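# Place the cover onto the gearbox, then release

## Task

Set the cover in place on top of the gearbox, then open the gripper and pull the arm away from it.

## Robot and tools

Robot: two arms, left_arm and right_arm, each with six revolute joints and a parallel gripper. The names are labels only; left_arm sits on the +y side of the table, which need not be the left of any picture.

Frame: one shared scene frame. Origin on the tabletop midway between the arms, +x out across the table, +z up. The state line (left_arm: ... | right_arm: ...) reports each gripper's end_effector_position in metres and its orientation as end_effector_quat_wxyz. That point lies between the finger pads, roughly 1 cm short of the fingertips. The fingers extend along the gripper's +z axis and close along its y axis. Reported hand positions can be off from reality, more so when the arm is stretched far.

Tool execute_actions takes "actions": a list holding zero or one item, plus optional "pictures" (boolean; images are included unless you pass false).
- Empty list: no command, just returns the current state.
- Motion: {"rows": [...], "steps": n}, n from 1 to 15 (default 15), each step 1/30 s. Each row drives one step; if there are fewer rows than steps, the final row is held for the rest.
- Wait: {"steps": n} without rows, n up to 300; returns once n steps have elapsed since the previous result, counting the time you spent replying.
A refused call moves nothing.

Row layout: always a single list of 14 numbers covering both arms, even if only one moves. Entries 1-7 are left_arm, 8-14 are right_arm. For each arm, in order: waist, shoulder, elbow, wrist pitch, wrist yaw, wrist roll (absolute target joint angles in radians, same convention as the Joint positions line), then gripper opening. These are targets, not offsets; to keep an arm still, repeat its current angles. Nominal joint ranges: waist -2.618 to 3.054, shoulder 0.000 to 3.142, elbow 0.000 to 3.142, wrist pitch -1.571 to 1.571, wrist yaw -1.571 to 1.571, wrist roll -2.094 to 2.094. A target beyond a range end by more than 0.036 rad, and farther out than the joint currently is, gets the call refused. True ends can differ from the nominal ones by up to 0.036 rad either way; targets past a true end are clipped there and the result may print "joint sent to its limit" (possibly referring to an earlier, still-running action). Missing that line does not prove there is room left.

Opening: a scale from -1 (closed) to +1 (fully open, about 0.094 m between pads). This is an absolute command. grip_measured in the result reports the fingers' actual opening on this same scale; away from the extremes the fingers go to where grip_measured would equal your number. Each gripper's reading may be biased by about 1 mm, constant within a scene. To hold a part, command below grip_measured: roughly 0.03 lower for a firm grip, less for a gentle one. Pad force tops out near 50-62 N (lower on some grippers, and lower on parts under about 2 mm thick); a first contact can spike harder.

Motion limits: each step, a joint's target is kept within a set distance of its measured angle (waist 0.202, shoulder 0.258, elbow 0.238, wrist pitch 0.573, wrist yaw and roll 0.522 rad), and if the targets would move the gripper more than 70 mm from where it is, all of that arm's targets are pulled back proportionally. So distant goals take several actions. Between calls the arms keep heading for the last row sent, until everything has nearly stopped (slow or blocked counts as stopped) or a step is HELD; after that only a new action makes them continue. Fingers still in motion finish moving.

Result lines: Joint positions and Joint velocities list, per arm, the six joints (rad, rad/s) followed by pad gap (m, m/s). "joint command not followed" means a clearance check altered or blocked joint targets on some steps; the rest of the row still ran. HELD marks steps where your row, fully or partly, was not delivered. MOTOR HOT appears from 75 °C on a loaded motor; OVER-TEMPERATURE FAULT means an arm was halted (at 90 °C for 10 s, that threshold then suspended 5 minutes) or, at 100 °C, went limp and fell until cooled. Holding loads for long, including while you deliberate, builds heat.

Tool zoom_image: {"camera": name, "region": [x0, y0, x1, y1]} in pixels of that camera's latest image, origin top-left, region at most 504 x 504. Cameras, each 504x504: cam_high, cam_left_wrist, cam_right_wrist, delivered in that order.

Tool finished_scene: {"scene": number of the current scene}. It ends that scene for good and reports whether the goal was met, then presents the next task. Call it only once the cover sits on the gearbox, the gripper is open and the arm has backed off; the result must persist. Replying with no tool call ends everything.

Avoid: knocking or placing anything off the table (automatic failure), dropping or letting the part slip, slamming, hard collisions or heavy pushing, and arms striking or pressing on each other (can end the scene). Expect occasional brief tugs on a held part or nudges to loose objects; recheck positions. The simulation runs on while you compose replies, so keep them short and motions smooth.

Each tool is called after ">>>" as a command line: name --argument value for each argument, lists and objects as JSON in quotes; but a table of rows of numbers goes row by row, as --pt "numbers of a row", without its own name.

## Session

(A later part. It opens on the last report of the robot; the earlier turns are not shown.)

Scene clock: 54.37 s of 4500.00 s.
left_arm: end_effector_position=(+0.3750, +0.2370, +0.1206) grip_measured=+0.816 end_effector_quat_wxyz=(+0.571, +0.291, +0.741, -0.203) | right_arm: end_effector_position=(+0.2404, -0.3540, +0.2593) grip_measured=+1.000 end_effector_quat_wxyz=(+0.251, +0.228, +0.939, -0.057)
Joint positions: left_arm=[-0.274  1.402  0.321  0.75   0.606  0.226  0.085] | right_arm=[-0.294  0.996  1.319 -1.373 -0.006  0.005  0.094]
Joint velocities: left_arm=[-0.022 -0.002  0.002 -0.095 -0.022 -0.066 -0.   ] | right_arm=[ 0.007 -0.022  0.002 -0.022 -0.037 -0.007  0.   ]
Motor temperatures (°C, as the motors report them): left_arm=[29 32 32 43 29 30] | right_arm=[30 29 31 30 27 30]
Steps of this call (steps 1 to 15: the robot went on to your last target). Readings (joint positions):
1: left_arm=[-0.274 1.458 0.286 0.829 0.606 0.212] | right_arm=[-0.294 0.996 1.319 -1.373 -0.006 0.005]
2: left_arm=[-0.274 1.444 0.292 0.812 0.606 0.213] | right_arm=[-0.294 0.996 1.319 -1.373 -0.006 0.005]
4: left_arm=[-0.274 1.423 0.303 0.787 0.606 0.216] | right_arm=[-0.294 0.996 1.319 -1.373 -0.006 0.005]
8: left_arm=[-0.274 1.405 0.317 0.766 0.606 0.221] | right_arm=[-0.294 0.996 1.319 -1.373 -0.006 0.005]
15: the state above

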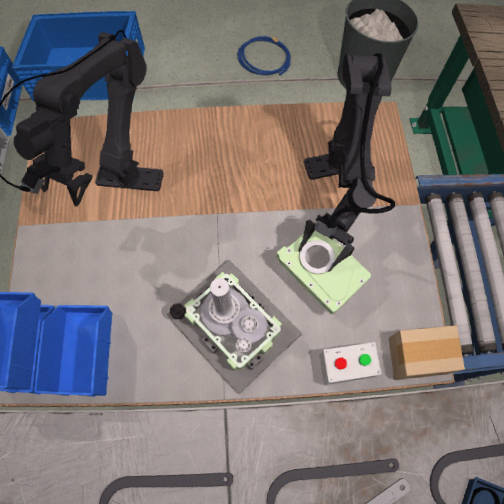

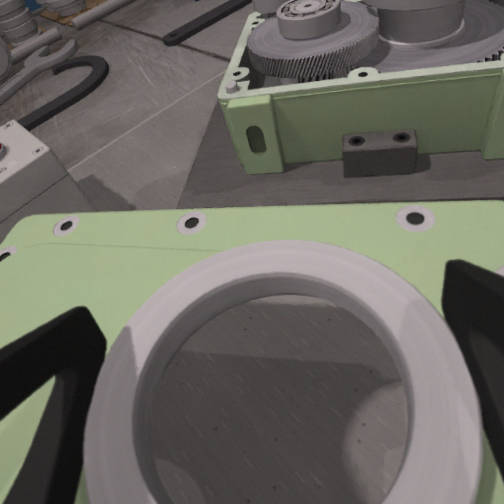

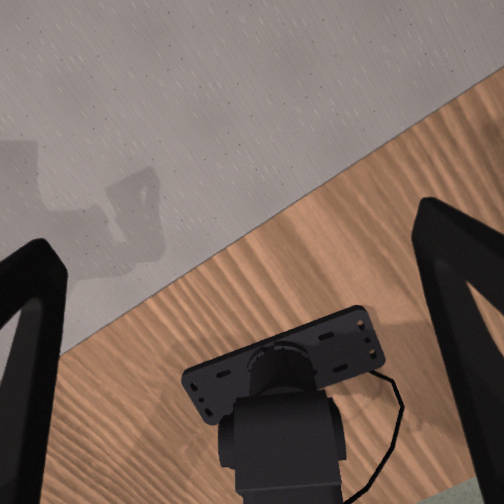

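>>> execute_actions --actions '[{"rows":[[-0.3,1.324,0.436,0.938,0.619,0.253,0.65,-0.3,1.0,1.3,-1.355,0,0,1],[-0.321,1.318,0.467,0.905,0.597,0.247,0.65,-0.3,1.0,1.3,-1.355,0,0,1],[-0.341,1.312,0.499,0.873,0.576,0.24,0.65,-0.3,1.0,1.3,-1.355,0,0,1],[-0.361,1.306,0.53,0.841,0.555,0.233,0.65,-0.3,1.0,1.3,-1.355,0,0,1],[-0.382,1.3,0.561,0.808,0.533,0.227,0.65,-0.3,1.0,1.3,-1.355,0,0,1],[-0.402,1.294,0.592,0.776,0.512,0.22,0.65,-0.3,1.0,1.3,-1.355,0,0,1],[-0.422,1.288,0.623,0.744,0.491,0.213,0.65,-0.3,1.0,1.3,-1.355,0,0,1],[-0.443,1.282,0.654,0.711,0.469,0.207,0.65,-0.3,1.0,1.3,-1.355,0,0,1],[-0.463,1.276,0.686,0.679,0.448,0.2,0.65,-0.3,1.0,1.3,-1.355,0,0,1],[-0.483,1.27,0.717,0.647,0.427,0.193,0.65,-0.3,1.0,1.3,-1.355,0,0,1],[-0.504,1.264,0.748,0.614,0.405,0.187,0.65,-0.3,1.0,1.3,-1.355,0,0,1],[-0.524,1.258,0.779,0.582,0.384,0.18,0.65,-0.3,1.0,1.3,-1.355,0,0,1],[-0.544,1.252,0.81,0.55,0.363,0.173,0.65,-0.3,1.0,1.3,-1.355,0,0,1],[-0.565,1.246,0.841,0.517,0.341,0.167,0.65,-0.3,1.0,1.3,-1.355,0,0,1],[-0.585,1.24,0.873,0.485,0.32,0.16,0.65,-0.3,1.0,1.3,-1.355,0,0,1]],"steps":15}]' --pictures false

>>> execute_actions --actions '[{"rows":[[-0.605,1.234,0.904,0.453,0.299,0.153,0.65,-0.3,1.0,1.3,-1.355,0,0,1],[-0.626,1.228,0.935,0.42,0.277,0.147,0.65,-0.3,1.0,1.3,-1.355,0,0,1],[-0.646,1.222,0.966,0.388,0.256,0.14,0.65,-0.3,1.0,1.3,-1.355,0,0,1],[-0.666,1.216,0.997,0.356,0.235,0.133,0.65,-0.3,1.0,1.3,-1.355,0,0,1],[-0.687,1.21,1.028,0.323,0.213,0.127,0.65,-0.3,1.0,1.3,-1.355,0,0,1],[-0.707,1.204,1.06,0.291,0.192,0.12,0.65,-0.3,1.0,1.3,-1.355,0,0,1],[-0.727,1.198,1.091,0.259,0.171,0.113,0.65,-0.3,1.0,1.3,-1.355,0,0,1],[-0.748,1.192,1.122,0.226,0.149,0.107,0.65,-0.3,1.0,1.3,-1.355,0,0,1],[-0.768,1.186,1.153,0.194,0.128,0.1,0.65,-0.3,1.0,1.3,-1.355,0,0,1],[-0.788,1.18,1.184,0.162,0.107,0.093,0.65,-0.3,1.0,1.3,-1.355,0,0,1],[-0.809,1.174,1.215,0.129,0.085,0.087,0.65,-0.3,1.0,1.3,-1.355,0,0,1],[-0.829,1.168,1.247,0.097,0.064,0.08,0.65,-0.3,1.0,1.3,-1.355,0,0,1],[-0.849,1.162,1.278,0.065,0.043,0.073,0.65,-0.3,1.0,1.3,-1.355,0,0,1],[-0.87,1.156,1.309,0.032,0.021,0.067,0.65,-0.3,1.0,1.3,-1.355,0,0,1],[-0.89,1.15,1.34,0.0,0.0,0.06,0.65,-0.3,1.0,1.3,-1.355,0,0,1]],"steps":15}]' --pictures false

>>> execute_actions --actions '[{"steps":20}]'

Scene clock: 57.60 s of 4500.00 s.
left_arm: end_effector_position=(+0.3788, +0.1909, +0.1121) grip_measured=+0.816 end_effector_quat_wxyz=(+0.484, +0.299, +0.796, -0.209) | right_arm: end_effector_position=(+0.2404, -0.3540, +0.2593) grip_measured=+1.000 end_effector_quat_wxyz=(+0.251, +0.228, +0.939, -0.057)
Joint positions: left_arm=[-0.47   1.401  0.509  0.381  0.433  0.182  0.085] | right_arm=[-0.294  0.996  1.319 -1.373 -0.006  0.005  0.094]
Joint velocities: left_arm=[-0.525 -0.042  0.369 -0.842 -0.476 -0.168 -0.   ] | right_arm=[-0.022 -0.002 -0.002 -0.051  0.007 -0.125  0.   ]
Motor temperatures (°C, as the motors report them): left_arm=[29 33 33 46 29 30] | right_arm=[30 29 31 30 27 30]
Steps of this call (steps 1 to 30: the robot went on to your last target; steps 31 to 82: nothing new was sent; steps 83 to 97: all 15 steps of this action). Readings (joint positions):
83: left_arm=[-0.275 1.402 0.323 0.725 0.604 0.226] | right_arm=[-0.294 0.996 1.319 -1.373 -0.006 0.005]
84: left_arm=[-0.279 1.402 0.329 0.712 0.598 0.225] | right_arm=[-0.294 0.996 1.319 -1.373 -0.006 0.005]
86: left_arm=[-0.296 1.402 0.350 0.669 0.578 0.223] | right_arm=[-0.294 0.996 1.319 -1.373 -0.006 0.005]
90: left_arm=[-0.349 1.402 0.408 0.565 0.533 0.211] | right_arm=[-0.294 0.996 1.319 -1.373 -0.006 0.005]
97: the state above

Scene clock: 58.10 s of 4500.00 s.
left_arm: end_effector_position=(+0.3314, +0.1353, +0.1129) grip_measured=+0.816 end_effector_quat_wxyz=(+0.384, +0.337, +0.841, -0.180) | right_arm: end_effector_position=(+0.2404, -0.3540, +0.2593) grip_measured=+1.000 end_effector_quat_wxyz=(+0.251, +0.228, +0.939, -0.057)
Joint positions: left_arm=[-0.768  1.33   0.674 -0.054  0.186  0.1    0.085] | right_arm=[-0.294  0.996  1.319 -1.373 -0.006  0.005  0.094]
Joint velocities: left_arm=[-0.603 -0.188  0.32  -0.813 -0.462 -0.227  0.001] | right_arm=[ 0.002  0.002  0.012  0.007 -0.022 -0.037  0.   ]
Motor temperatures (°C, as the motors report them): left_arm=[29 33 33 46 29 30] | right_arm=[30 29 31 30 27 30]
Steps of this call (steps 1 to 15: all 15 steps of this action). Readings (joint positions):
1: left_arm=[-0.488 1.400 0.521 0.352 0.417 0.177] | right_arm=[-0.294 0.996 1.319 -1.373 -0.006 0.005]
2: left_arm=[-0.507 1.397 0.533 0.324 0.401 0.172] | right_arm=[-0.294 0.996 1.319 -1.373 -0.006 0.005]
4: left_arm=[-0.546 1.390 0.556 0.265 0.369 0.162] | right_arm=[-0.294 0.996 1.319 -1.373 -0.006 0.005]
8: left_arm=[-0.625 1.371 0.599 0.149 0.304 0.141] | right_arm=[-0.294 0.996 1.319 -1.373 -0.006 0.005]
15: the state above

Scene clock: 58.77 s of 4500.00 s.
left_arm: end_effector_position=(+0.3193, +0.1270, +0.1382) grip_measured=+0.816 end_effector_quat_wxyz=(+0.355, +0.337, +0.860, -0.147) | right_arm: end_effector_position=(+0.2404, -0.3540, +0.2593) grip_measured=+1.000 end_effector_quat_wxyz=(+0.251, +0.228, +0.939, -0.057)
Joint positions: left_arm=[-0.86   1.304  0.824 -0.305  0.069  0.049  0.085] | right_arm=[-0.294  0.996  1.319 -1.373 -0.006  0.005  0.094]
Joint velocities: left_arm=[ 0.002  0.012  0.149 -0.168 -0.066 -0.051  0.001] | right_arm=[ 0.007  0.002 -0.002  0.007 -0.037  0.007  0.   ]
Motor temperatures (°C, as the motors report them): left_arm=[29 33 34 46 29 30] | right_arm=[30 29 31 30 27 30]
Steps of this call (steps 1 to 20: the robot went on to your last target). Readings (joint positions):
1: left_arm=[-0.787 1.324 0.685 -0.081 0.171 0.095] | right_arm=[-0.294 0.996 1.319 -1.373 -0.006 0.005]
2: left_arm=[-0.804 1.319 0.695 -0.106 0.160 0.089] | right_arm=[-0.294 0.996 1.319 -1.373 -0.006 0.005]
4: left_arm=[-0.829 1.310 0.715 -0.148 0.143 0.081] | right_arm=[-0.294 0.996 1.319 -1.373 -0.006 0.005]
8: left_arm=[-0.853 1.304 0.751 -0.208 0.116 0.068] | right_arm=[-0.294 0.996 1.319 -1.373 -0.006 0.005]
20: the state above

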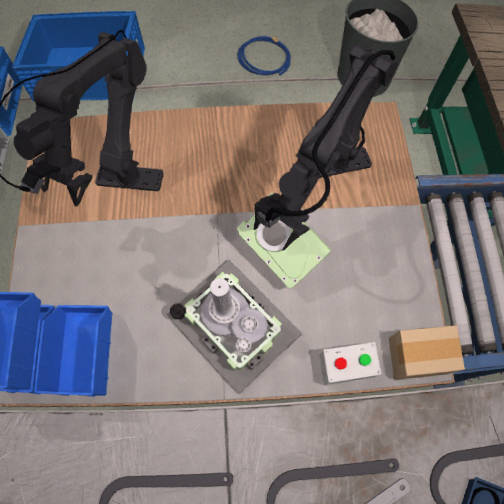

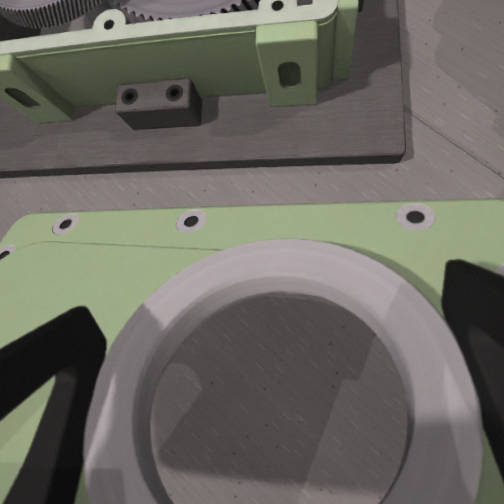

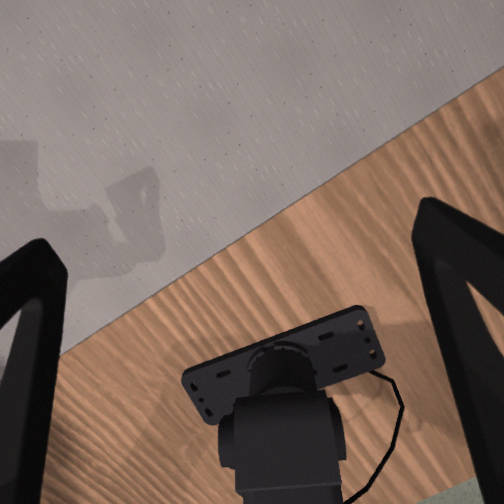

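>>> execute_actions --actions '[]'

Scene clock: 61.07 s of 4500.00 s.
left_arm: end_effector_position=(+0.3305, +0.1215, +0.1811) grip_measured=+0.816 end_effector_quat_wxyz=(+0.371, +0.326, +0.857, -0.148) | right_arm: end_effector_position=(+0.2404, -0.3540, +0.2593) grip_measured=+1.000 end_effector_quat_wxyz=(+0.251, +0.228, +0.939, -0.057)
Joint positions: left_arm=[-0.86   1.304  0.973 -0.419  0.054  0.033  0.085] | right_arm=[-0.294  0.996  1.319 -1.373 -0.006  0.005  0.094]
Joint velocities: left_arm=[ 0.027  0.007  0.022  0.007 -0.022  0.007 -0.001] | right_arm=[ 0.012 -0.007 -0.012 -0.139  0.037 -0.037  0.   ]
Motor temperatures (°C, as the motors report them): left_arm=[29 33 35 46 29 30] | right_arm=[30 29 31 30 27 30]
Steps of this call (steps 1 to 69: the robot went on to your last target). Readings (joint positions):
1: left_arm=[-0.860 1.304 0.829 -0.310 0.067 0.047] | right_arm=[-0.294 0.996 1.319 -1.373 -0.006 0.005]
2: left_arm=[-0.860 1.304 0.833 -0.314 0.065 0.047] | right_arm=[-0.294 0.996 1.319 -1.373 -0.006 0.005]
4: left_arm=[-0.860 1.304 0.842 -0.323 0.063 0.045] | right_arm=[-0.294 0.996 1.319 -1.373 -0.006 0.005]
8: left_arm=[-0.860 1.304 0.858 -0.338 0.059 0.042] | right_arm=[-0.294 0.996 1.319 -1.373 -0.006 0.005]
69: the state above

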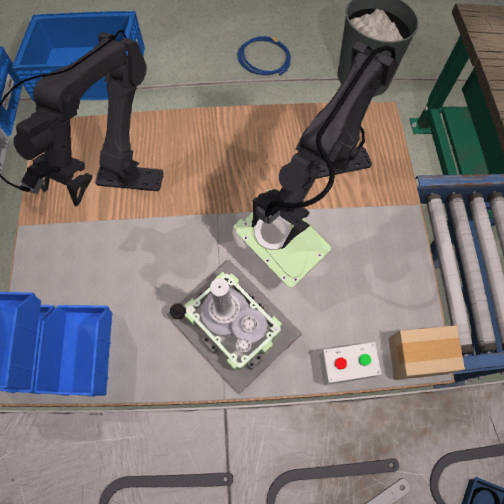

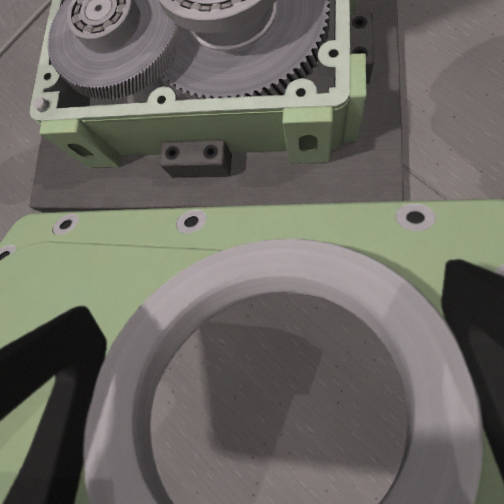

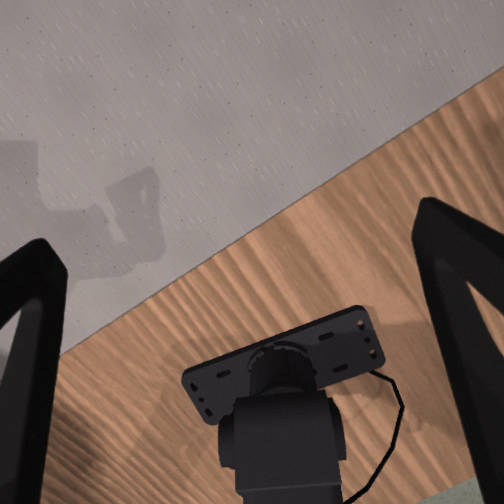

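>>> execute_actions --actions '[{"rows":[[-0.87,1.28,1.01,-0.12,0.0,0.06,0.65,-0.3,1.0,1.3,-1.355,0,0,1]],"steps":15}]' --pictures false

>>> execute_actions --actions '[{"steps":15}]' --pictures false

Scene clock: 63.20 s of 4500.00 s.
left_arm: end_effector_position=(+0.3480, +0.1144, +0.1950) grip_measured=+0.816 end_effector_quat_wxyz=(+0.413, +0.316, +0.842, -0.146) | right_arm: end_effector_position=(+0.2404, -0.3540, +0.2593) grip_measured=+1.000 end_effector_quat_wxyz=(+0.251, +0.228, +0.939, -0.057)
Joint positions: left_arm=[-0.861  1.322  0.978 -0.321  0.022  0.036  0.085] | right_arm=[-0.294  0.996  1.319 -1.373 -0.006  0.005  0.094]
Joint velocities: left_arm=[ 0.017 -0.022  0.012 -0.007 -0.037  0.022  0.   ] | right_arm=[-0.012 -0.002 -0.027  0.022 -0.022  0.066  0.   ]
Motor temperatures (°C, as the motors report them): left_arm=[29 34 36 47 29 30] | right_arm=[30 29 31 30 27 30]
Steps of this call (steps 1 to 30: the robot went on to your last target; steps 31 to 49: nothing new was sent; steps 50 to 64: all 15 steps of this action). Readings (joint positions):
50: left_arm=[-0.860 1.304 0.990 -0.423 0.051 0.032] | right_arm=[-0.294 0.996 1.319 -1.373 -0.006 0.005]
51: left_arm=[-0.861 1.305 0.984 -0.405 0.046 0.032] | right_arm=[-0.294 0.996 1.319 -1.373 -0.006 0.005]
53: left_arm=[-0.861 1.313 0.979 -0.372 0.036 0.034] | right_arm=[-0.294 0.996 1.319 -1.373 -0.006 0.005]
57: left_arm=[-0.861 1.322 0.978 -0.337 0.026 0.035] | right_arm=[-0.294 0.996 1.319 -1.373 -0.006 0.005]
64: the state above

Scene clock: 63.70 s of 4500.00 s.
left_arm: end_effector_position=(+0.3481, +0.1144, +0.1950) grip_measured=+0.816 end_effector_quat_wxyz=(+0.413, +0.316, +0.842, -0.146) | right_arm: end_effector_position=(+0.2404, -0.3540, +0.2593) grip_measured=+1.000 end_effector_quat_wxyz=(+0.251, +0.228, +0.939, -0.057)
Joint positions: left_arm=[-0.861  1.322  0.978 -0.321  0.022  0.036  0.085] | right_arm=[-0.294  0.996  1.319 -1.373 -0.006  0.005  0.094]
Joint velocities: left_arm=[-0.017 -0.002 -0.017  0.007 -0.007  0.022  0.001] | right_arm=[ 0.007 -0.002 -0.002  0.022  0.066 -0.007  0.   ]
Motor temperatures (°C, as the motors report them): left_arm=[29 34 36 47 29 30] | right_arm=[30 29 31 30 27 30]
Steps of this call (steps 1 to 15: the robot went on to your last target). Readings (joint positions):
1: left_arm=[-0.861 1.322 0.978 -0.321 0.022 0.036] | right_arm=[-0.294 0.996 1.319 -1.373 -0.006 0.005]
2: left_arm=[-0.861 1.322 0.978 -0.321 0.022 0.036] | right_arm=[-0.294 0.996 1.319 -1.373 -0.006 0.005]
4: left_arm=[-0.861 1.322 0.978 -0.321 0.022 0.036] | right_arm=[-0.294 0.996 1.319 -1.373 -0.006 0.005]
8: left_arm=[-0.861 1.322 0.978 -0.321 0.022 0.036] | right_arm=[-0.294 0.996 1.319 -1.373 -0.006 0.005]
15: the state above
All arms were judged still, so your last target was given up. Only a new action makes them travel on or press farther. Fingers that are still opening or closing keep moving.

>>> execute_actions --actions '[{"rows":[[-0.87,1.30,0.82,0.19,0.0,0.06,0.65,0.6,1.0,1.3,-1.355,0,0,1]],"steps":15}]' --pictures false

>>> execute_actions --actions '[{"rows":[[-0.87,1.32,0.63,0.5,0.0,0.06,0.65,0.6,1.0,1.3,-1.355,0,0,1]],"steps":15}]' --pictures false

>>> execute_actions --actions '[{"rows":[[-0.87,1.345,0.435,0.82,0.0,0.06,0.65,0.6,1.0,1.3,-1.355,0,0,1]],"steps":15}]' --pictures false

>>> execute_actions --actions '[{"steps":15}]'

Scene clock: 66.90 s of 4500.00 s.
left_arm: end_effector_position=(+0.3453, +0.1174, +0.1354) grip_measured=+0.816 end_effector_quat_wxyz=(+0.414, +0.316, +0.841, -0.144) | right_arm: end_effector_position=(+0.2462, -0.1701, +0.2608) grip_measured=+1.000 end_effector_quat_wxyz=(+0.257, -0.197, +0.944, +0.058)
Joint positions: left_arm=[-0.861  1.362  0.764 -0.065  0.018  0.038  0.085] | right_arm=[ 0.59   0.996  1.319 -1.361 -0.008  0.003  0.094]
Joint velocities: left_arm=[-0.007  0.017 -0.012  0.081 -0.037  0.007  0.   ] | right_arm=[ 0.081  0.002  0.002 -0.037 -0.095 -0.022  0.   ]
Motor temperatures (°C, as the motors report them): left_arm=[29 34 36 49 29 30] | right_arm=[30 29 31 30 27 30]
Steps of this call (steps 1 to 81: nothing new was sent; steps 82 to 96: all 15 steps of this action). Readings (joint positions):
82: left_arm=[-0.861 1.319 0.948 -0.276 0.021 0.034] | right_arm=[-0.260 0.996 1.319 -1.372 0.009 0.006]
83: left_arm=[-0.861 1.314 0.898 -0.189 0.020 0.037] | right_arm=[-0.187 0.996 1.319 -1.371 0.010 0.006]
85: left_arm=[-0.861 1.325 0.830 -0.093 0.019 0.039] | right_arm=[-0.037 0.996 1.319 -1.366 0.007 0.006]
89: left_arm=[-0.861 1.356 0.772 -0.078 0.018 0.039] | right_arm=[0.260 0.996 1.319 -1.362 0.003 0.005]
96: the state above

Scene clock: 67.40 s of 4500.00 s.
left_arm: end_effector_position=(+0.3429, +0.1200, +0.1149) grip_measured=+0.816 end_effector_quat_wxyz=(+0.459, +0.307, +0.819, -0.157) | right_arm: end_effector_position=(+0.2461, -0.1701, +0.2608) grip_measured=+1.000 end_effector_quat_wxyz=(+0.257, -0.198, +0.944, +0.058)
Joint positions: left_arm=[-0.861  1.37   0.585  0.227  0.015  0.039  0.085] | right_arm=[ 0.592  0.996  1.319 -1.361 -0.007  0.003  0.094]
Joint velocities: left_arm=[-0.002  0.007  0.002  0.139  0.037  0.007 -0.   ] | right_arm=[-0.007  0.007 -0.002  0.066  0.007 -0.007  0.   ]
Motor temperatures (°C, as the motors report them): left_arm=[29 34 36 50 29 30] | right_arm=[30 29 31 30 27 30]
Steps of this call (steps 1 to 15: all 15 steps of this action). Readings (joint positions):
1: left_arm=[-0.861 1.361 0.737 -0.014 0.018 0.037] | right_arm=[0.592 0.996 1.319 -1.361 -0.008 0.003]
2: left_arm=[-0.861 1.358 0.692 0.077 0.017 0.039] | right_arm=[0.592 0.996 1.319 -1.361 -0.008 0.003]
4: left_arm=[-0.861 1.359 0.631 0.176 0.017 0.040] | right_arm=[0.592 0.996 1.319 -1.361 -0.007 0.003]
8: left_arm=[-0.861 1.367 0.587 0.204 0.015 0.039] | right_arm=[0.592 0.996 1.319 -1.361 -0.007 0.003]
15: the state above

Scene clock: 67.90 s of 4500.00 s.
left_arm: end_effector_position=(+0.3300, +0.1307, +0.0909) grip_measured=+0.816 end_effector_quat_wxyz=(+0.494, +0.300, +0.799, -0.168) | right_arm: end_effector_position=(+0.2462, -0.1701, +0.2608) grip_measured=+1.000 end_effector_quat_wxyz=(+0.257, -0.198, +0.944, +0.057)
Joint positions: left_arm=[-0.861  1.393  0.391  0.528  0.013  0.038  0.085] | right_arm=[ 0.592  0.996  1.319 -1.361 -0.006  0.003  0.094]
Joint velocities: left_arm=[-0.002 -0.027  0.002  0.198 -0.007 -0.066 -0.001] | right_arm=[ 0.007 -0.007 -0.007  0.037  0.037 -0.022  0.   ]
Motor temperatures (°C, as the motors report them): left_arm=[29 34 36 50 29 30] | right_arm=[30 29 31 30 27 30]
Steps of this call (steps 1 to 15: all 15 steps of this action). Readings (joint positions):
1: left_arm=[-0.861 1.371 0.557 0.283 0.015 0.037] | right_arm=[0.592 0.996 1.319 -1.361 -0.007 0.003]
2: left_arm=[-0.861 1.371 0.510 0.381 0.015 0.039] | right_arm=[0.592 0.996 1.319 -1.361 -0.007 0.003]
4: left_arm=[-0.861 1.371 0.442 0.481 0.015 0.040] | right_arm=[0.592 0.996 1.319 -1.361 -0.007 0.003]
8: left_arm=[-0.861 1.387 0.395 0.509 0.013 0.039] | right_arm=[0.592 0.996 1.319 -1.361 -0.006 0.003]
15: the state above

Scene clock: 68.40 s of 4500.00 s.
left_arm: end_effector_position=(+0.3335, +0.1280, +0.1000) grip_measured=+0.816 end_effector_quat_wxyz=(+0.510, +0.296, +0.789, -0.173) | right_arm: end_effector_position=(+0.2462, -0.1701, +0.2608) grip_measured=+1.000 end_effector_quat_wxyz=(+0.257, -0.198, +0.944, +0.057)
Joint positions: left_arm=[-0.861  1.393  0.391  0.569  0.013  0.038  0.085] | right_arm=[ 0.592  0.996  1.319 -1.361 -0.006  0.003  0.094]
Joint velocities: left_arm=[-0.027 -0.002 -0.007  0.066 -0.022  0.007  0.003] | right_arm=[ 0.012  0.007 -0.017 -0.066  0.037 -0.037  0.   ]
Motor temperatures (°C, as the motors report them): left_arm=[29 34 36 51 29 30] | right_arm=[30 29 31 30 27 30]
Steps of this call (steps 1 to 15: the robot went on to your last target). Readings (joint positions):
1: left_arm=[-0.861 1.393 0.391 0.534 0.013 0.038] | right_arm=[0.592 0.996 1.319 -1.361 -0.006 0.003]
2: left_arm=[-0.861 1.393 0.391 0.539 0.013 0.038] | right_arm=[0.592 0.996 1.319 -1.361 -0.006 0.003]
4: left_arm=[-0.861 1.393 0.391 0.547 0.013 0.038] | right_arm=[0.592 0.996 1.319 -1.361 -0.006 0.003]
8: left_arm=[-0.861 1.393 0.391 0.559 0.013 0.038] | right_arm=[0.592 0.996 1.319 -1.361 -0.006 0.003]
15: the state above

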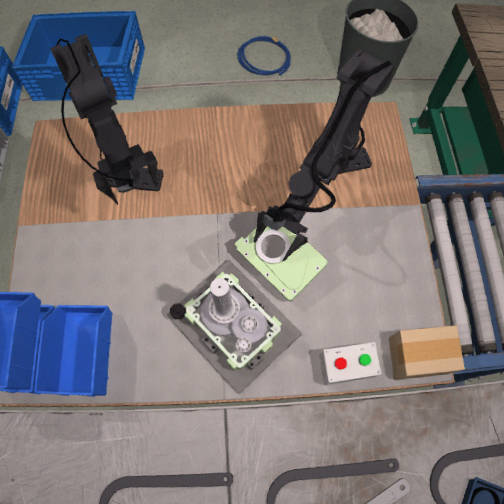

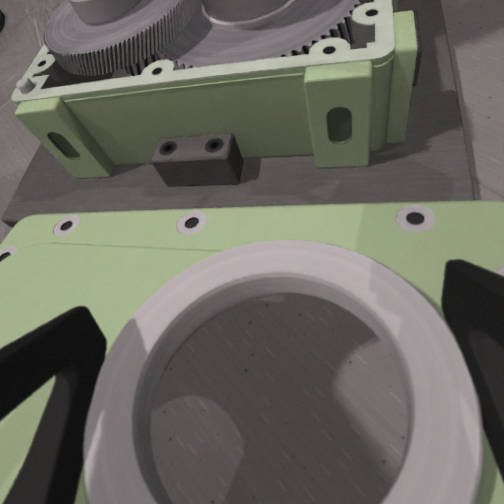

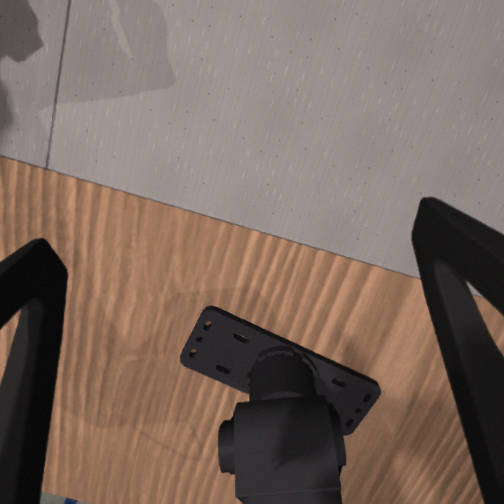

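>>> execute_actions --actions '[{"rows":[[-0.87,1.5,0.35,1.12,0.0,0.06,0.65,0.92,1.0,1.3,-1.355,0,0,1]],"steps":15}]' --pictures false

>>> execute_actions --actions '[{"rows":[[-0.87,1.65,0.28,1.38,0.0,0.06,0.65,0.92,1.0,1.3,-1.355,0,0,1]],"steps":15}]' --pictures false

>>> execute_actions --actions '[{"rows":[[-0.87,1.78,0.22,1.5,0.0,0.04,0.65,0.92,1.0,1.3,-1.355,0,0,1]],"steps":15}]' --pictures false

>>> execute_actions --actions '[{"rows":[[-0.87,1.86,0.175,1.48,0.0,0.02,0.65,0.92,1.0,1.3,-1.355,0,0,1]],"steps":15}]'

>>> zoom_image --camera "cam_high" --region '[200, 190, 340, 320]'

Scene clock: 69.97 s of 4500.00 s.
left_arm: end_effector_position=(+0.3339, +0.1280, +0.0771) grip_measured=+0.816 end_effector_quat_wxyz=(+0.528, +0.292, +0.778, -0.178) | right_arm: end_effector_position=(+0.2085, -0.1127, +0.2609) grip_measured=+1.000 end_effector_quat_wxyz=(+0.245, -0.346, +0.901, +0.097)
Joint positions: left_arm=[-0.861  1.548  0.315  0.843  0.012  0.039  0.085] | right_arm=[ 0.912  0.996  1.319 -1.36  -0.005  0.003  0.094]
Joint velocities: left_arm=[-0.012 -0.022  0.017  0.154 -0.022  0.022  0.   ] | right_arm=[-0.002 -0.002 -0.017 -0.007  0.022  0.007  0.   ]
Motor temperatures (°C, as the motors report them): left_arm=[29 34 36 52 29 30] | right_arm=[30 29 31 30 27 30]
Steps of this call (steps 1 to 15: the robot went on to your last target; steps 16 to 32: nothing new was sent; steps 33 to 47: all 15 steps of this action). Readings (joint positions):
33: left_arm=[-0.861 1.411 0.380 0.616 0.012 0.037] | right_arm=[0.626 0.996 1.319 -1.361 0.009 0.005]
34: left_arm=[-0.861 1.448 0.364 0.696 0.012 0.038] | right_arm=[0.700 0.996 1.319 -1.360 0.010 0.005]
36: left_arm=[-0.861 1.512 0.349 0.783 0.012 0.039] | right_arm=[0.839 0.996 1.319 -1.360 0.003 0.004]
40: left_arm=[-0.861 1.548 0.319 0.809 0.012 0.038] | right_arm=[0.912 0.996 1.319 -1.360 -0.005 0.003]
47: the state above

Scene clock: 70.47 s of 4500.00 s.
left_arm: end_effector_position=(+0.3347, +0.1277, +0.0724) grip_measured=+0.816 end_effector_quat_wxyz=(+0.561, +0.281, +0.755, -0.190) | right_arm: end_effector_position=(+0.2085, -0.1127, +0.2609) grip_measured=+1.000 end_effector_quat_wxyz=(+0.245, -0.346, +0.901, +0.097)
Joint positions: left_arm=[-0.861  1.69   0.261  1.126  0.01   0.033  0.085] | right_arm=[ 0.912  0.996  1.319 -1.36  -0.005  0.003  0.094]
Joint velocities: left_arm=[ 0.012  0.002  0.002  0.022  0.007  0.051 -0.001] | right_arm=[ 0.002 -0.027  0.002  0.007 -0.037  0.007  0.   ]
Motor temperatures (°C, as the motors report them): left_arm=[29 34 36 53 29 30] | right_arm=[30 29 31 30 27 30]
Steps of this call (steps 1 to 15: all 15 steps of this action). Readings (joint positions):
1: left_arm=[-0.861 1.566 0.306 0.887 0.011 0.037] | right_arm=[0.912 0.996 1.319 -1.360 -0.005 0.003]
2: left_arm=[-0.861 1.603 0.294 0.964 0.011 0.038] | right_arm=[0.912 0.996 1.319 -1.360 -0.005 0.003]
4: left_arm=[-0.861 1.662 0.282 1.044 0.011 0.039] | right_arm=[0.912 0.996 1.319 -1.360 -0.005 0.003]
8: left_arm=[-0.861 1.690 0.261 1.090 0.010 0.031] | right_arm=[0.912 0.996 1.319 -1.360 -0.005 0.003]
15: the state above

Scene clock: 70.97 s of 4500.00 s.
left_arm: end_effector_position=(+0.3293, +0.1324, +0.0587) grip_measured=+0.816 end_effector_quat_wxyz=(+0.565, +0.271, +0.754, -0.196) | right_arm: end_effector_position=(+0.2085, -0.1127, +0.2609) grip_measured=+1.000 end_effector_quat_wxyz=(+0.245, -0.346, +0.901, +0.097)
Joint positions: left_arm=[-0.861  1.804  0.218  1.296  0.008  0.013  0.085] | right_arm=[ 0.912  0.996  1.319 -1.36  -0.005  0.003  0.094]
Joint velocities: left_arm=[ 0.012 -0.012  0.012  0.081  0.051 -0.007  0.   ] | right_arm=[-0.002 -0.002 -0.007  0.007  0.007 -0.051  0.   ]
Motor temperatures (°C, as the motors report them): left_arm=[29 34 36 53 29 30] | right_arm=[30 29 31 30 27 30]
Steps of this call (steps 1 to 15: all 15 steps of this action). Readings (joint positions):
1: left_arm=[-0.861 1.706 0.254 1.152 0.010 0.031] | right_arm=[0.912 0.996 1.319 -1.360 -0.005 0.003]
2: left_arm=[-0.861 1.737 0.244 1.204 0.010 0.031] | right_arm=[0.912 0.996 1.319 -1.360 -0.005 0.003]
4: left_arm=[-0.861 1.786 0.229 1.251 0.009 0.018] | right_arm=[0.912 0.996 1.319 -1.360 -0.005 0.003]
8: left_arm=[-0.861 1.802 0.219 1.291 0.008 0.013] | right_arm=[0.912 0.996 1.319 -1.360 -0.005 0.003]
15: the state above

Scene clock: 71.47 s of 4500.00 s.
left_arm: end_effector_position=(+0.3267, +0.1345, +0.0567) grip_measured=+0.816 end_effector_quat_wxyz=(+0.573, +0.268, +0.748, -0.200) | right_arm: end_effector_position=(+0.2085, -0.1127, +0.2609) grip_measured=+1.000 end_effector_quat_wxyz=(+0.245, -0.346, +0.901, +0.097)
Joint positions: left_arm=[-0.861  1.861  0.196  1.399  0.008  0.011  0.085] | right_arm=[ 0.912  0.996  1.319 -1.36  -0.005  0.003  0.094]
Joint velocities: left_arm=[ 0.012 -0.017 -0.007  0.022 -0.007  0.051 -0.001] | right_arm=[-0.017 -0.012 -0.007 -0.051  0.007 -0.066  0.   ]
Motor temperatures (°C, as the motors report them): left_arm=[29 34 36 53 29 30] | right_arm=[30 29 31 30 27 30]
Steps of this call (steps 1 to 15: all 15 steps of this action). Readings (joint positions):
1: left_arm=[-0.861 1.813 0.213 1.307 0.008 0.013] | right_arm=[0.912 0.996 1.319 -1.360 -0.005 0.003]
2: left_arm=[-0.861 1.831 0.207 1.338 0.008 0.011] | right_arm=[0.912 0.996 1.319 -1.360 -0.005 0.003]
4: left_arm=[-0.861 1.851 0.203 1.375 0.008 0.011] | right_arm=[0.912 0.996 1.319 -1.360 -0.005 0.003]
8: left_arm=[-0.861 1.860 0.198 1.396 0.008 0.011] | right_arm=[0.912 0.996 1.319 -1.360 -0.005 0.003]
15: the state above

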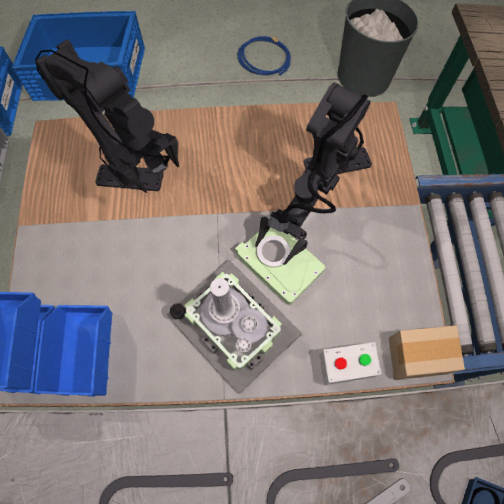

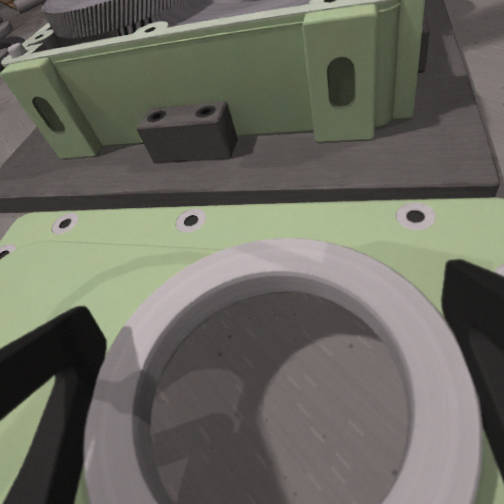

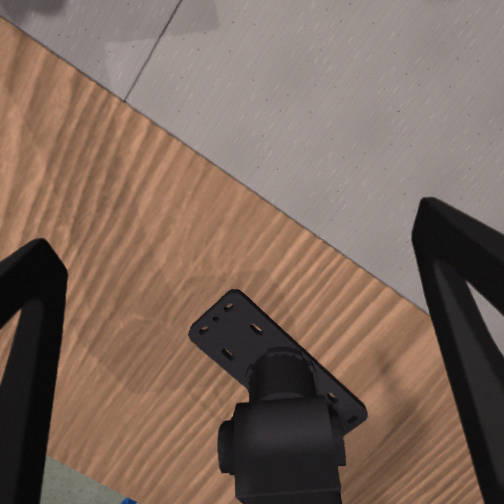

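Region (200, 190, 340, 320) of cam_high's 504x504 image, scaled by 3.600, with more detail than that image has; it fills the top 468 rows of this view, and the rest is white.

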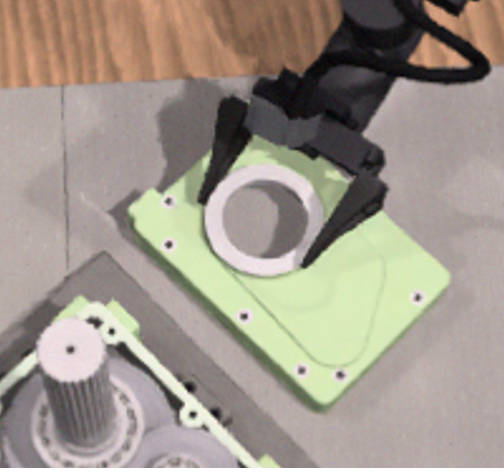

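>>> execute_actions --actions '[{"rows":[[-0.87,1.86,0.19,1.43,0.0,0.015,0.65,1.065,1.1,0.75,-0.3,0,0,0]],"steps":15}]' --pictures false

>>> execute_actions --actions '[{"rows":[[-0.87,1.86,0.19,1.43,0.0,0.015,0.65,1.065,1.37,0.535,0.155,0,0,0]],"steps":15}]' --pictures false

>>> execute_actions --actions '[{"steps":15}]'

>>> zoom_image --camera "cam_high" --region '[180, 170, 320, 300]'

Scene clock: 75.33 s of 4500.00 s.
left_arm: end_effector_position=(+0.3267, +0.1345, +0.0567) grip_measured=+0.816 end_effector_quat_wxyz=(+0.573, +0.268, +0.748, -0.200) | right_arm: end_effector_position=(+0.2576, -0.0058, +0.1386) grip_measured=+0.002 end_effector_quat_wxyz=(+0.338, -0.393, +0.840, +0.159)
Joint positions: left_arm=[-0.861  1.861  0.196  1.399  0.008  0.011  0.085] | right_arm=[ 1.058  1.126  0.731 -0.41   0.001  0.003  0.047]
Joint velocities: left_arm=[-0.007  0.007  0.002 -0.022 -0.037 -0.066 -0.001] | right_arm=[ 0.012 -0.012 -0.012  0.711 -0.066 -0.081 -0.   ]
Motor temperatures (°C, as the motors report them): left_arm=[29 33 34 52 29 30] | right_arm=[30 29 31 31 27 30]
Steps of this call (steps 1 to 15: the robot went on to your last target; steps 16 to 90: nothing new was sent; then 0.37 s passed at rest; steps 91 to 105: all 15 steps of this action). Readings (joint positions):
91: left_arm=[-0.861 1.861 0.196 1.399 0.008 0.011] | right_arm=[0.928 0.996 1.297 -1.320 0.002 0.003]
92: left_arm=[-0.861 1.861 0.196 1.399 0.008 0.011] | right_arm=[0.962 0.996 1.258 -1.244 0.003 0.003]
94: left_arm=[-0.861 1.861 0.196 1.399 0.008 0.011] | right_arm=[1.013 1.024 1.154 -1.078 0.002 0.003]
98: left_arm=[-0.861 1.861 0.196 1.399 0.008 0.011] | right_arm=[1.055 1.095 0.861 -0.651 0.001 0.003]
105: the state above

Scene clock: 75.83 s of 4500.00 s.
left_arm: end_effector_position=(+0.3267, +0.1345, +0.0567) grip_measured=+0.816 end_effector_quat_wxyz=(+0.573, +0.268, +0.748, -0.200) | right_arm: end_effector_position=(+0.2759, +0.0163, +0.0565) grip_measured=+0.002 end_effector_quat_wxyz=(+0.355, -0.390, +0.833, +0.167)
Joint positions: left_arm=[-0.861  1.861  0.196  1.399  0.008  0.011  0.085] | right_arm=[1.058 1.398 0.52  0.112 0.001 0.003 0.047]
Joint velocities: left_arm=[-0.012  0.007  0.002 -0.037  0.007  0.007  0.   ] | right_arm=[-0.012 -0.002  0.007  0.139 -0.081 -0.007  0.   ]
Motor temperatures (°C, as the motors report them): left_arm=[29 33 34 51 29 30] | right_arm=[30 29 32 31 27 30]
Steps of this call (steps 1 to 15: all 15 steps of this action). Readings (joint positions):
1: left_arm=[-0.861 1.861 0.196 1.399 0.008 0.011] | right_arm=[1.058 1.145 0.708 -0.328 0.001 0.003]
2: left_arm=[-0.861 1.861 0.196 1.399 0.008 0.011] | right_arm=[1.058 1.190 0.674 -0.201 0.001 0.003]
4: left_arm=[-0.861 1.861 0.196 1.399 0.008 0.011] | right_arm=[1.058 1.312 0.609 -0.046 0.001 0.003]
8: left_arm=[-0.861 1.861 0.196 1.399 0.008 0.011] | right_arm=[1.058 1.398 0.522 0.014 0.001 0.003]
15: the state above

Scene clock: 76.33 s of 4500.00 s.
left_arm: end_effector_position=(+0.3267, +0.1345, +0.0567) grip_measured=+0.816 end_effector_quat_wxyz=(+0.573, +0.268, +0.748, -0.200) | right_arm: end_effector_position=(+0.2784, +0.0194, +0.0607) grip_measured=+0.002 end_effector_quat_wxyz=(+0.364, -0.388, +0.829, +0.172)
Joint positions: left_arm=[-0.861  1.861  0.196  1.399  0.008  0.011  0.085] | right_arm=[1.058 1.398 0.52  0.135 0.001 0.003 0.047]
Joint velocities: left_arm=[ 0.017 -0.002 -0.007 -0.022 -0.022 -0.022 -0.001] | right_arm=[-0.002  0.007 -0.002  0.007  0.007 -0.022 -0.001]
Motor temperatures (°C, as the motors report them): left_arm=[29 33 34 51 29 30] | right_arm=[30 29 32 31 27 30]
Steps of this call (steps 1 to 15: the robot went on to your last target). Readings (joint positions):
1: left_arm=[-0.861 1.861 0.196 1.399 0.008 0.011] | right_arm=[1.058 1.398 0.520 0.118 0.001 0.003]
2: left_arm=[-0.861 1.861 0.196 1.399 0.008 0.011] | right_arm=[1.058 1.398 0.520 0.122 0.001 0.003]
4: left_arm=[-0.861 1.861 0.196 1.399 0.008 0.011] | right_arm=[1.058 1.398 0.520 0.128 0.001 0.003]
8: left_arm=[-0.861 1.861 0.196 1.399 0.008 0.011] | right_arm=[1.058 1.398 0.520 0.133 0.001 0.003]
15: the state above

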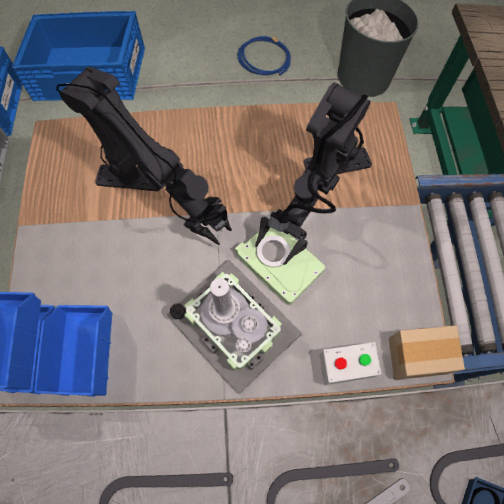

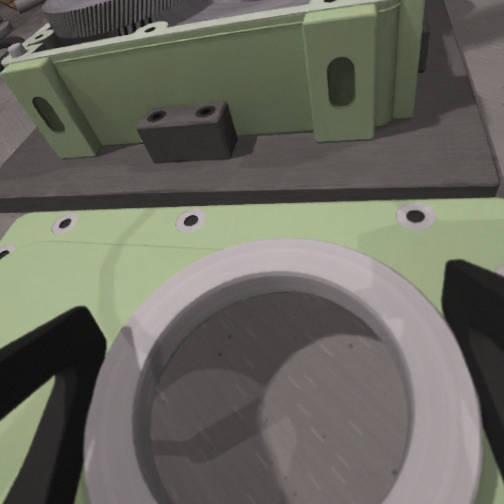

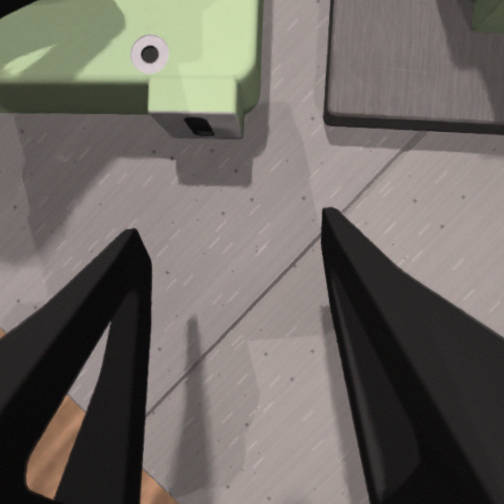

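Region (180, 170, 320, 300) of cam_high's 504x504 image, scaled by 3.600, with more detail than that image has; it fills the top 468 rows of this view, and the rest is white.

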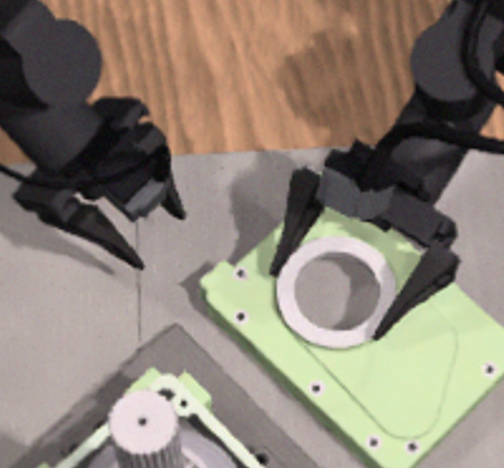

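>>> execute_actions --actions '[{"rows":[[-0.87,1.86,0.19,1.43,0.0,0.015,0.65,1.11,1.43,0.6,0.2,0.09,0.07,0],[-0.87,1.86,0.19,1.43,0.0,0.015,0.65,1.11,1.43,0.6,0.2,0.09,0.07,0],[-0.87,1.86,0.19,1.43,0.0,0.015,0.65,1.11,1.43,0.6,0.2,0.09,0.07,0],[-0.87,1.86,0.19,1.43,0.0,0.015,0.65,1.11,1.43,0.6,0.2,0.09,0.07,0],[-0.87,1.86,0.19,1.43,0.0,0.015,0.65,1.155,1.535,0.645,0.245,0.17,0.14,0]],"steps":15}]' --pictures false

>>> execute_actions --actions '[{"steps":15}]'

>>> zoom_image --camera "cam_high" --region '[180, 170, 320, 300]'

Scene clock: 78.83 s of 4500.00 s.
left_arm: end_effector_position=(+0.3267, +0.1345, +0.0567) grip_measured=+0.816 end_effector_quat_wxyz=(+0.573, +0.268, +0.748, -0.200) | right_arm: end_effector_position=(+0.2937, +0.0537, +0.0662) grip_measured=+0.002 end_effector_quat_wxyz=(+0.396, -0.342, +0.837, +0.162)
Joint positions: left_arm=[-0.861  1.861  0.196  1.399  0.008  0.011  0.085] | right_arm=[1.15  1.534 0.616 0.223 0.151 0.126 0.047]
Joint velocities: left_arm=[-0.007  0.002  0.002  0.007 -0.037 -0.037 -0.002] | right_arm=[-0.027 -0.002  0.007 -0.051  0.139 -0.007  0.001]
Motor temperatures (°C, as the motors report them): left_arm=[29 33 34 50 29 30] | right_arm=[30 30 32 31 27 30]
Steps of this call (steps 1 to 15: the robot went on to your last target; steps 16 to 60: nothing new was sent; steps 61 to 75: all 15 steps of this action). Readings (joint positions):
61: left_arm=[-0.861 1.861 0.196 1.399 0.008 0.011] | right_arm=[1.065 1.401 0.525 0.137 0.015 0.013]
62: left_arm=[-0.861 1.861 0.196 1.399 0.008 0.011] | right_arm=[1.077 1.409 0.535 0.140 0.031 0.023]
64: left_arm=[-0.861 1.861 0.196 1.399 0.008 0.011] | right_arm=[1.098 1.422 0.555 0.155 0.048 0.038]
68: left_arm=[-0.861 1.861 0.196 1.399 0.008 0.011] | right_arm=[1.144 1.513 0.613 0.209 0.113 0.093]
75: the state above

Scene clock: 79.33 s of 4500.00 s.
left_arm: end_effector_position=(+0.3267, +0.1345, +0.0567) grip_measured=+0.816 end_effector_quat_wxyz=(+0.573, +0.268, +0.748, -0.200) | right_arm: end_effector_position=(+0.2954, +0.0529, +0.0670) grip_measured=+0.002 end_effector_quat_wxyz=(+0.399, -0.336, +0.838, +0.161)
Joint positions: left_arm=[-0.861  1.861  0.196  1.399  0.008  0.011  0.085] | right_arm=[1.15  1.534 0.616 0.226 0.161 0.135 0.047]
Joint velocities: left_arm=[-0.017  0.002 -0.002 -0.051 -0.022 -0.037 -0.   ] | right_arm=[ 0.017 -0.002 -0.007  0.022 -0.066 -0.081  0.001]
Motor temperatures (°C, as the motors report them): left_arm=[29 33 33 50 29 30] | right_arm=[30 30 32 31 27 30]
Steps of this call (steps 1 to 15: the robot went on to your last target). Readings (joint positions):
1: left_arm=[-0.861 1.861 0.196 1.399 0.008 0.011] | right_arm=[1.150 1.534 0.616 0.224 0.153 0.128]
2: left_arm=[-0.861 1.861 0.196 1.399 0.008 0.011] | right_arm=[1.150 1.534 0.616 0.224 0.155 0.130]
4: left_arm=[-0.861 1.861 0.196 1.399 0.008 0.011] | right_arm=[1.150 1.534 0.616 0.225 0.157 0.132]
8: left_arm=[-0.861 1.861 0.196 1.399 0.008 0.011] | right_arm=[1.150 1.534 0.616 0.226 0.160 0.133]
15: the state above

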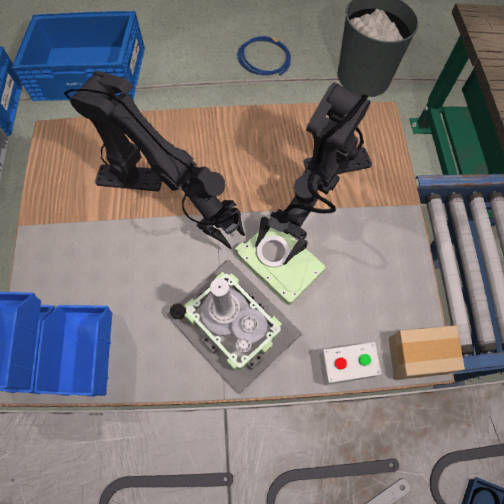

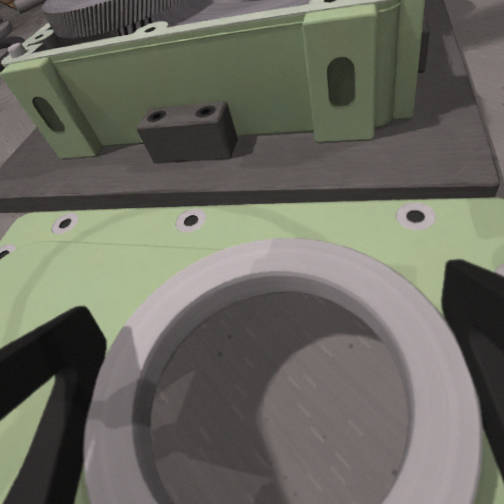

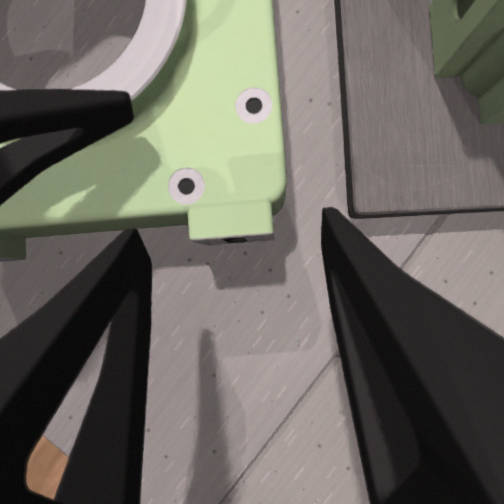

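Region (180, 170, 320, 300) of cam_high's 504x504 image, scaled by 3.600, with more detail than that image has; it fills the top 468 rows of this view, and the rest is white.

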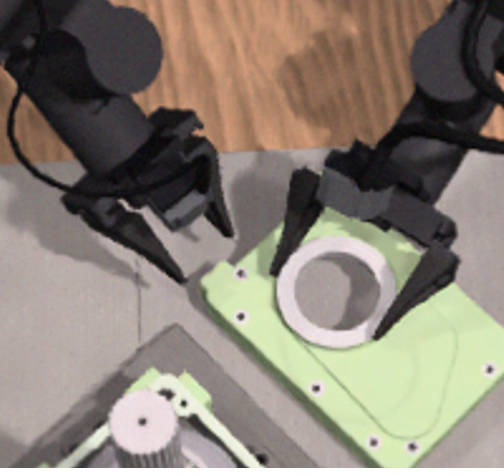

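>>> execute_actions --actions '[{"rows":[[-0.87,1.86,0.19,1.43,0.0,0.015,0.65,1.155,1.58,0.62,0.3,0.17,0.14,0],[-0.87,1.86,0.19,1.43,0.0,0.015,0.65,1.155,1.58,0.62,0.3,0.17,0.14,0],[-0.87,1.86,0.19,1.43,0.0,0.015,0.65,1.155,1.58,0.62,0.3,0.17,0.14,0],[-0.87,1.86,0.19,1.43,0.0,0.015,0.65,1.155,1.63,0.6,0.36,0.17,0.14,0],[-0.87,1.86,0.19,1.43,0.0,0.015,0.65,1.155,1.63,0.6,0.36,0.17,0.14,0],[-0.87,1.86,0.19,1.43,0.0,0.015,0.65,1.155,1.63,0.6,0.36,0.17,0.14,0],[-0.87,1.86,0.19,1.43,0.0,0.015,0.65,1.155,1.68,0.59,0.42,0.17,0.14,0],[-0.87,1.86,0.19,1.43,0.0,0.015,0.65,1.155,1.68,0.59,0.42,0.17,0.14,0],[-0.87,1.86,0.19,1.43,0.0,0.015,0.65,1.155,1.68,0.59,0.42,0.17,0.14,0],[-0.87,1.86,0.19,1.43,0.0,0.015,0.65,1.155,1.715,0.585,0.465,0.17,0.14,0]],"steps":15}]' --pictures false

>>> execute_actions --actions '[{"steps":15}]'

Scene clock: 81.50 s of 4500.00 s.
left_arm: end_effector_position=(+0.3290, +0.1374, +0.0566) grip_measured=+0.816 end_effector_quat_wxyz=(+0.575, +0.260, +0.751, -0.194) | right_arm: end_effector_position=(+0.3041, +0.0632, +0.0387) grip_measured=+0.002 end_effector_quat_wxyz=(+0.409, -0.330, +0.835, +0.164)
Joint positions: left_arm=[-0.861  1.861  0.196  1.399 -0.012  0.005  0.085] | right_arm=[1.15  1.686 0.596 0.42  0.169 0.137 0.047]
Joint velocities: left_arm=[-0.002 -0.002 -0.002 -0.066 -0.051  0.051 -0.001] | right_arm=[ 0.017  0.042 -0.017  0.139 -0.081  0.066  0.002]
Motor temperatures (°C, as the motors report them): left_arm=[29 33 33 50 29 30] | right_arm=[30 30 32 31 27 30]
Steps of this call (steps 1 to 15: the robot went on to your last target; steps 16 to 50: nothing new was sent; steps 51 to 65: all 15 steps of this action). Readings (joint positions):
51: left_arm=[-0.861 1.861 0.196 1.399 0.008 0.011] | right_arm=[1.150 1.538 0.616 0.233 0.162 0.135]
52: left_arm=[-0.861 1.861 0.196 1.399 0.008 0.011] | right_arm=[1.150 1.547 0.616 0.248 0.162 0.135]
54: left_arm=[-0.861 1.861 0.196 1.399 0.008 0.011] | right_arm=[1.150 1.571 0.616 0.270 0.162 0.135]
58: left_arm=[-0.861 1.861 0.196 1.399 0.008 0.011] | right_arm=[1.150 1.644 0.613 0.336 0.163 0.135]
65: the state above

Scene clock: 82.00 s of 4500.00 s.
left_arm: end_effector_position=(+0.3295, +0.1381, +0.0566) grip_measured=+0.816 end_effector_quat_wxyz=(+0.576, +0.258, +0.752, -0.192) | right_arm: end_effector_position=(+0.3049, +0.0637, +0.0387) grip_measured=+0.002 end_effector_quat_wxyz=(+0.412, -0.329, +0.834, +0.164)
Joint positions: left_arm=[-0.861  1.861  0.196  1.399 -0.017  0.004  0.085] | right_arm=[1.15  1.69  0.594 0.432 0.171 0.137 0.047]
Joint velocities: left_arm=[-0.007  0.002  0.002  0.022 -0.051  0.051  0.   ] | right_arm=[ 0.002 -0.002  0.002  0.051  0.007 -0.051  0.002]
Motor temperatures (°C, as the motors report them): left_arm=[29 33 33 50 29 30] | right_arm=[30 30 32 31 27 30]
Steps of this call (steps 1 to 15: the robot went on to your last target). Readings (joint positions):
1: left_arm=[-0.861 1.861 0.196 1.399 -0.014 0.005] | right_arm=[1.150 1.687 0.596 0.423 0.170 0.137]
2: left_arm=[-0.861 1.861 0.196 1.399 -0.015 0.005] | right_arm=[1.150 1.688 0.596 0.425 0.170 0.137]
4: left_arm=[-0.861 1.861 0.196 1.399 -0.016 0.004] | right_arm=[1.150 1.689 0.595 0.428 0.171 0.137]
8: left_arm=[-0.861 1.861 0.196 1.399 -0.017 0.004] | right_arm=[1.150 1.690 0.595 0.431 0.171 0.137]
15: the state above

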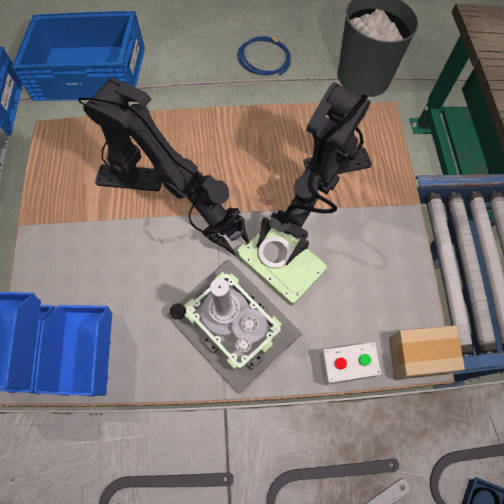

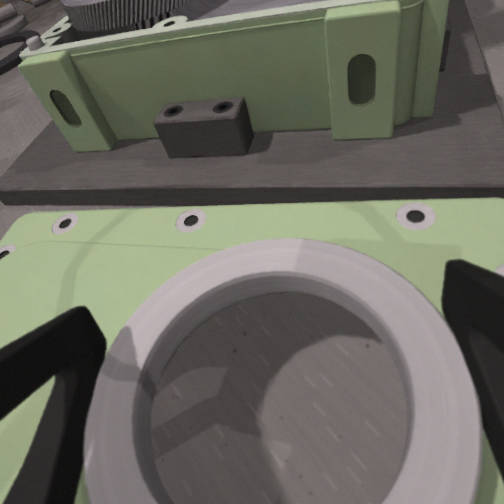

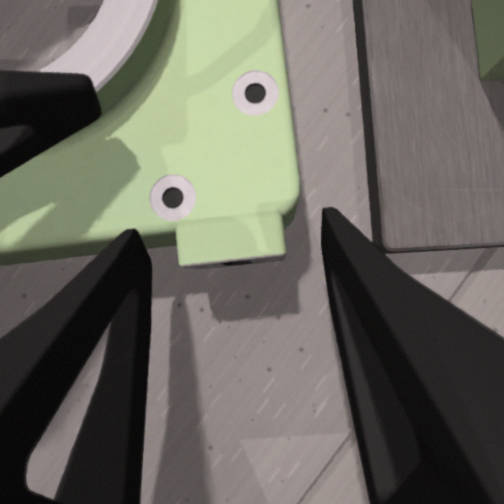

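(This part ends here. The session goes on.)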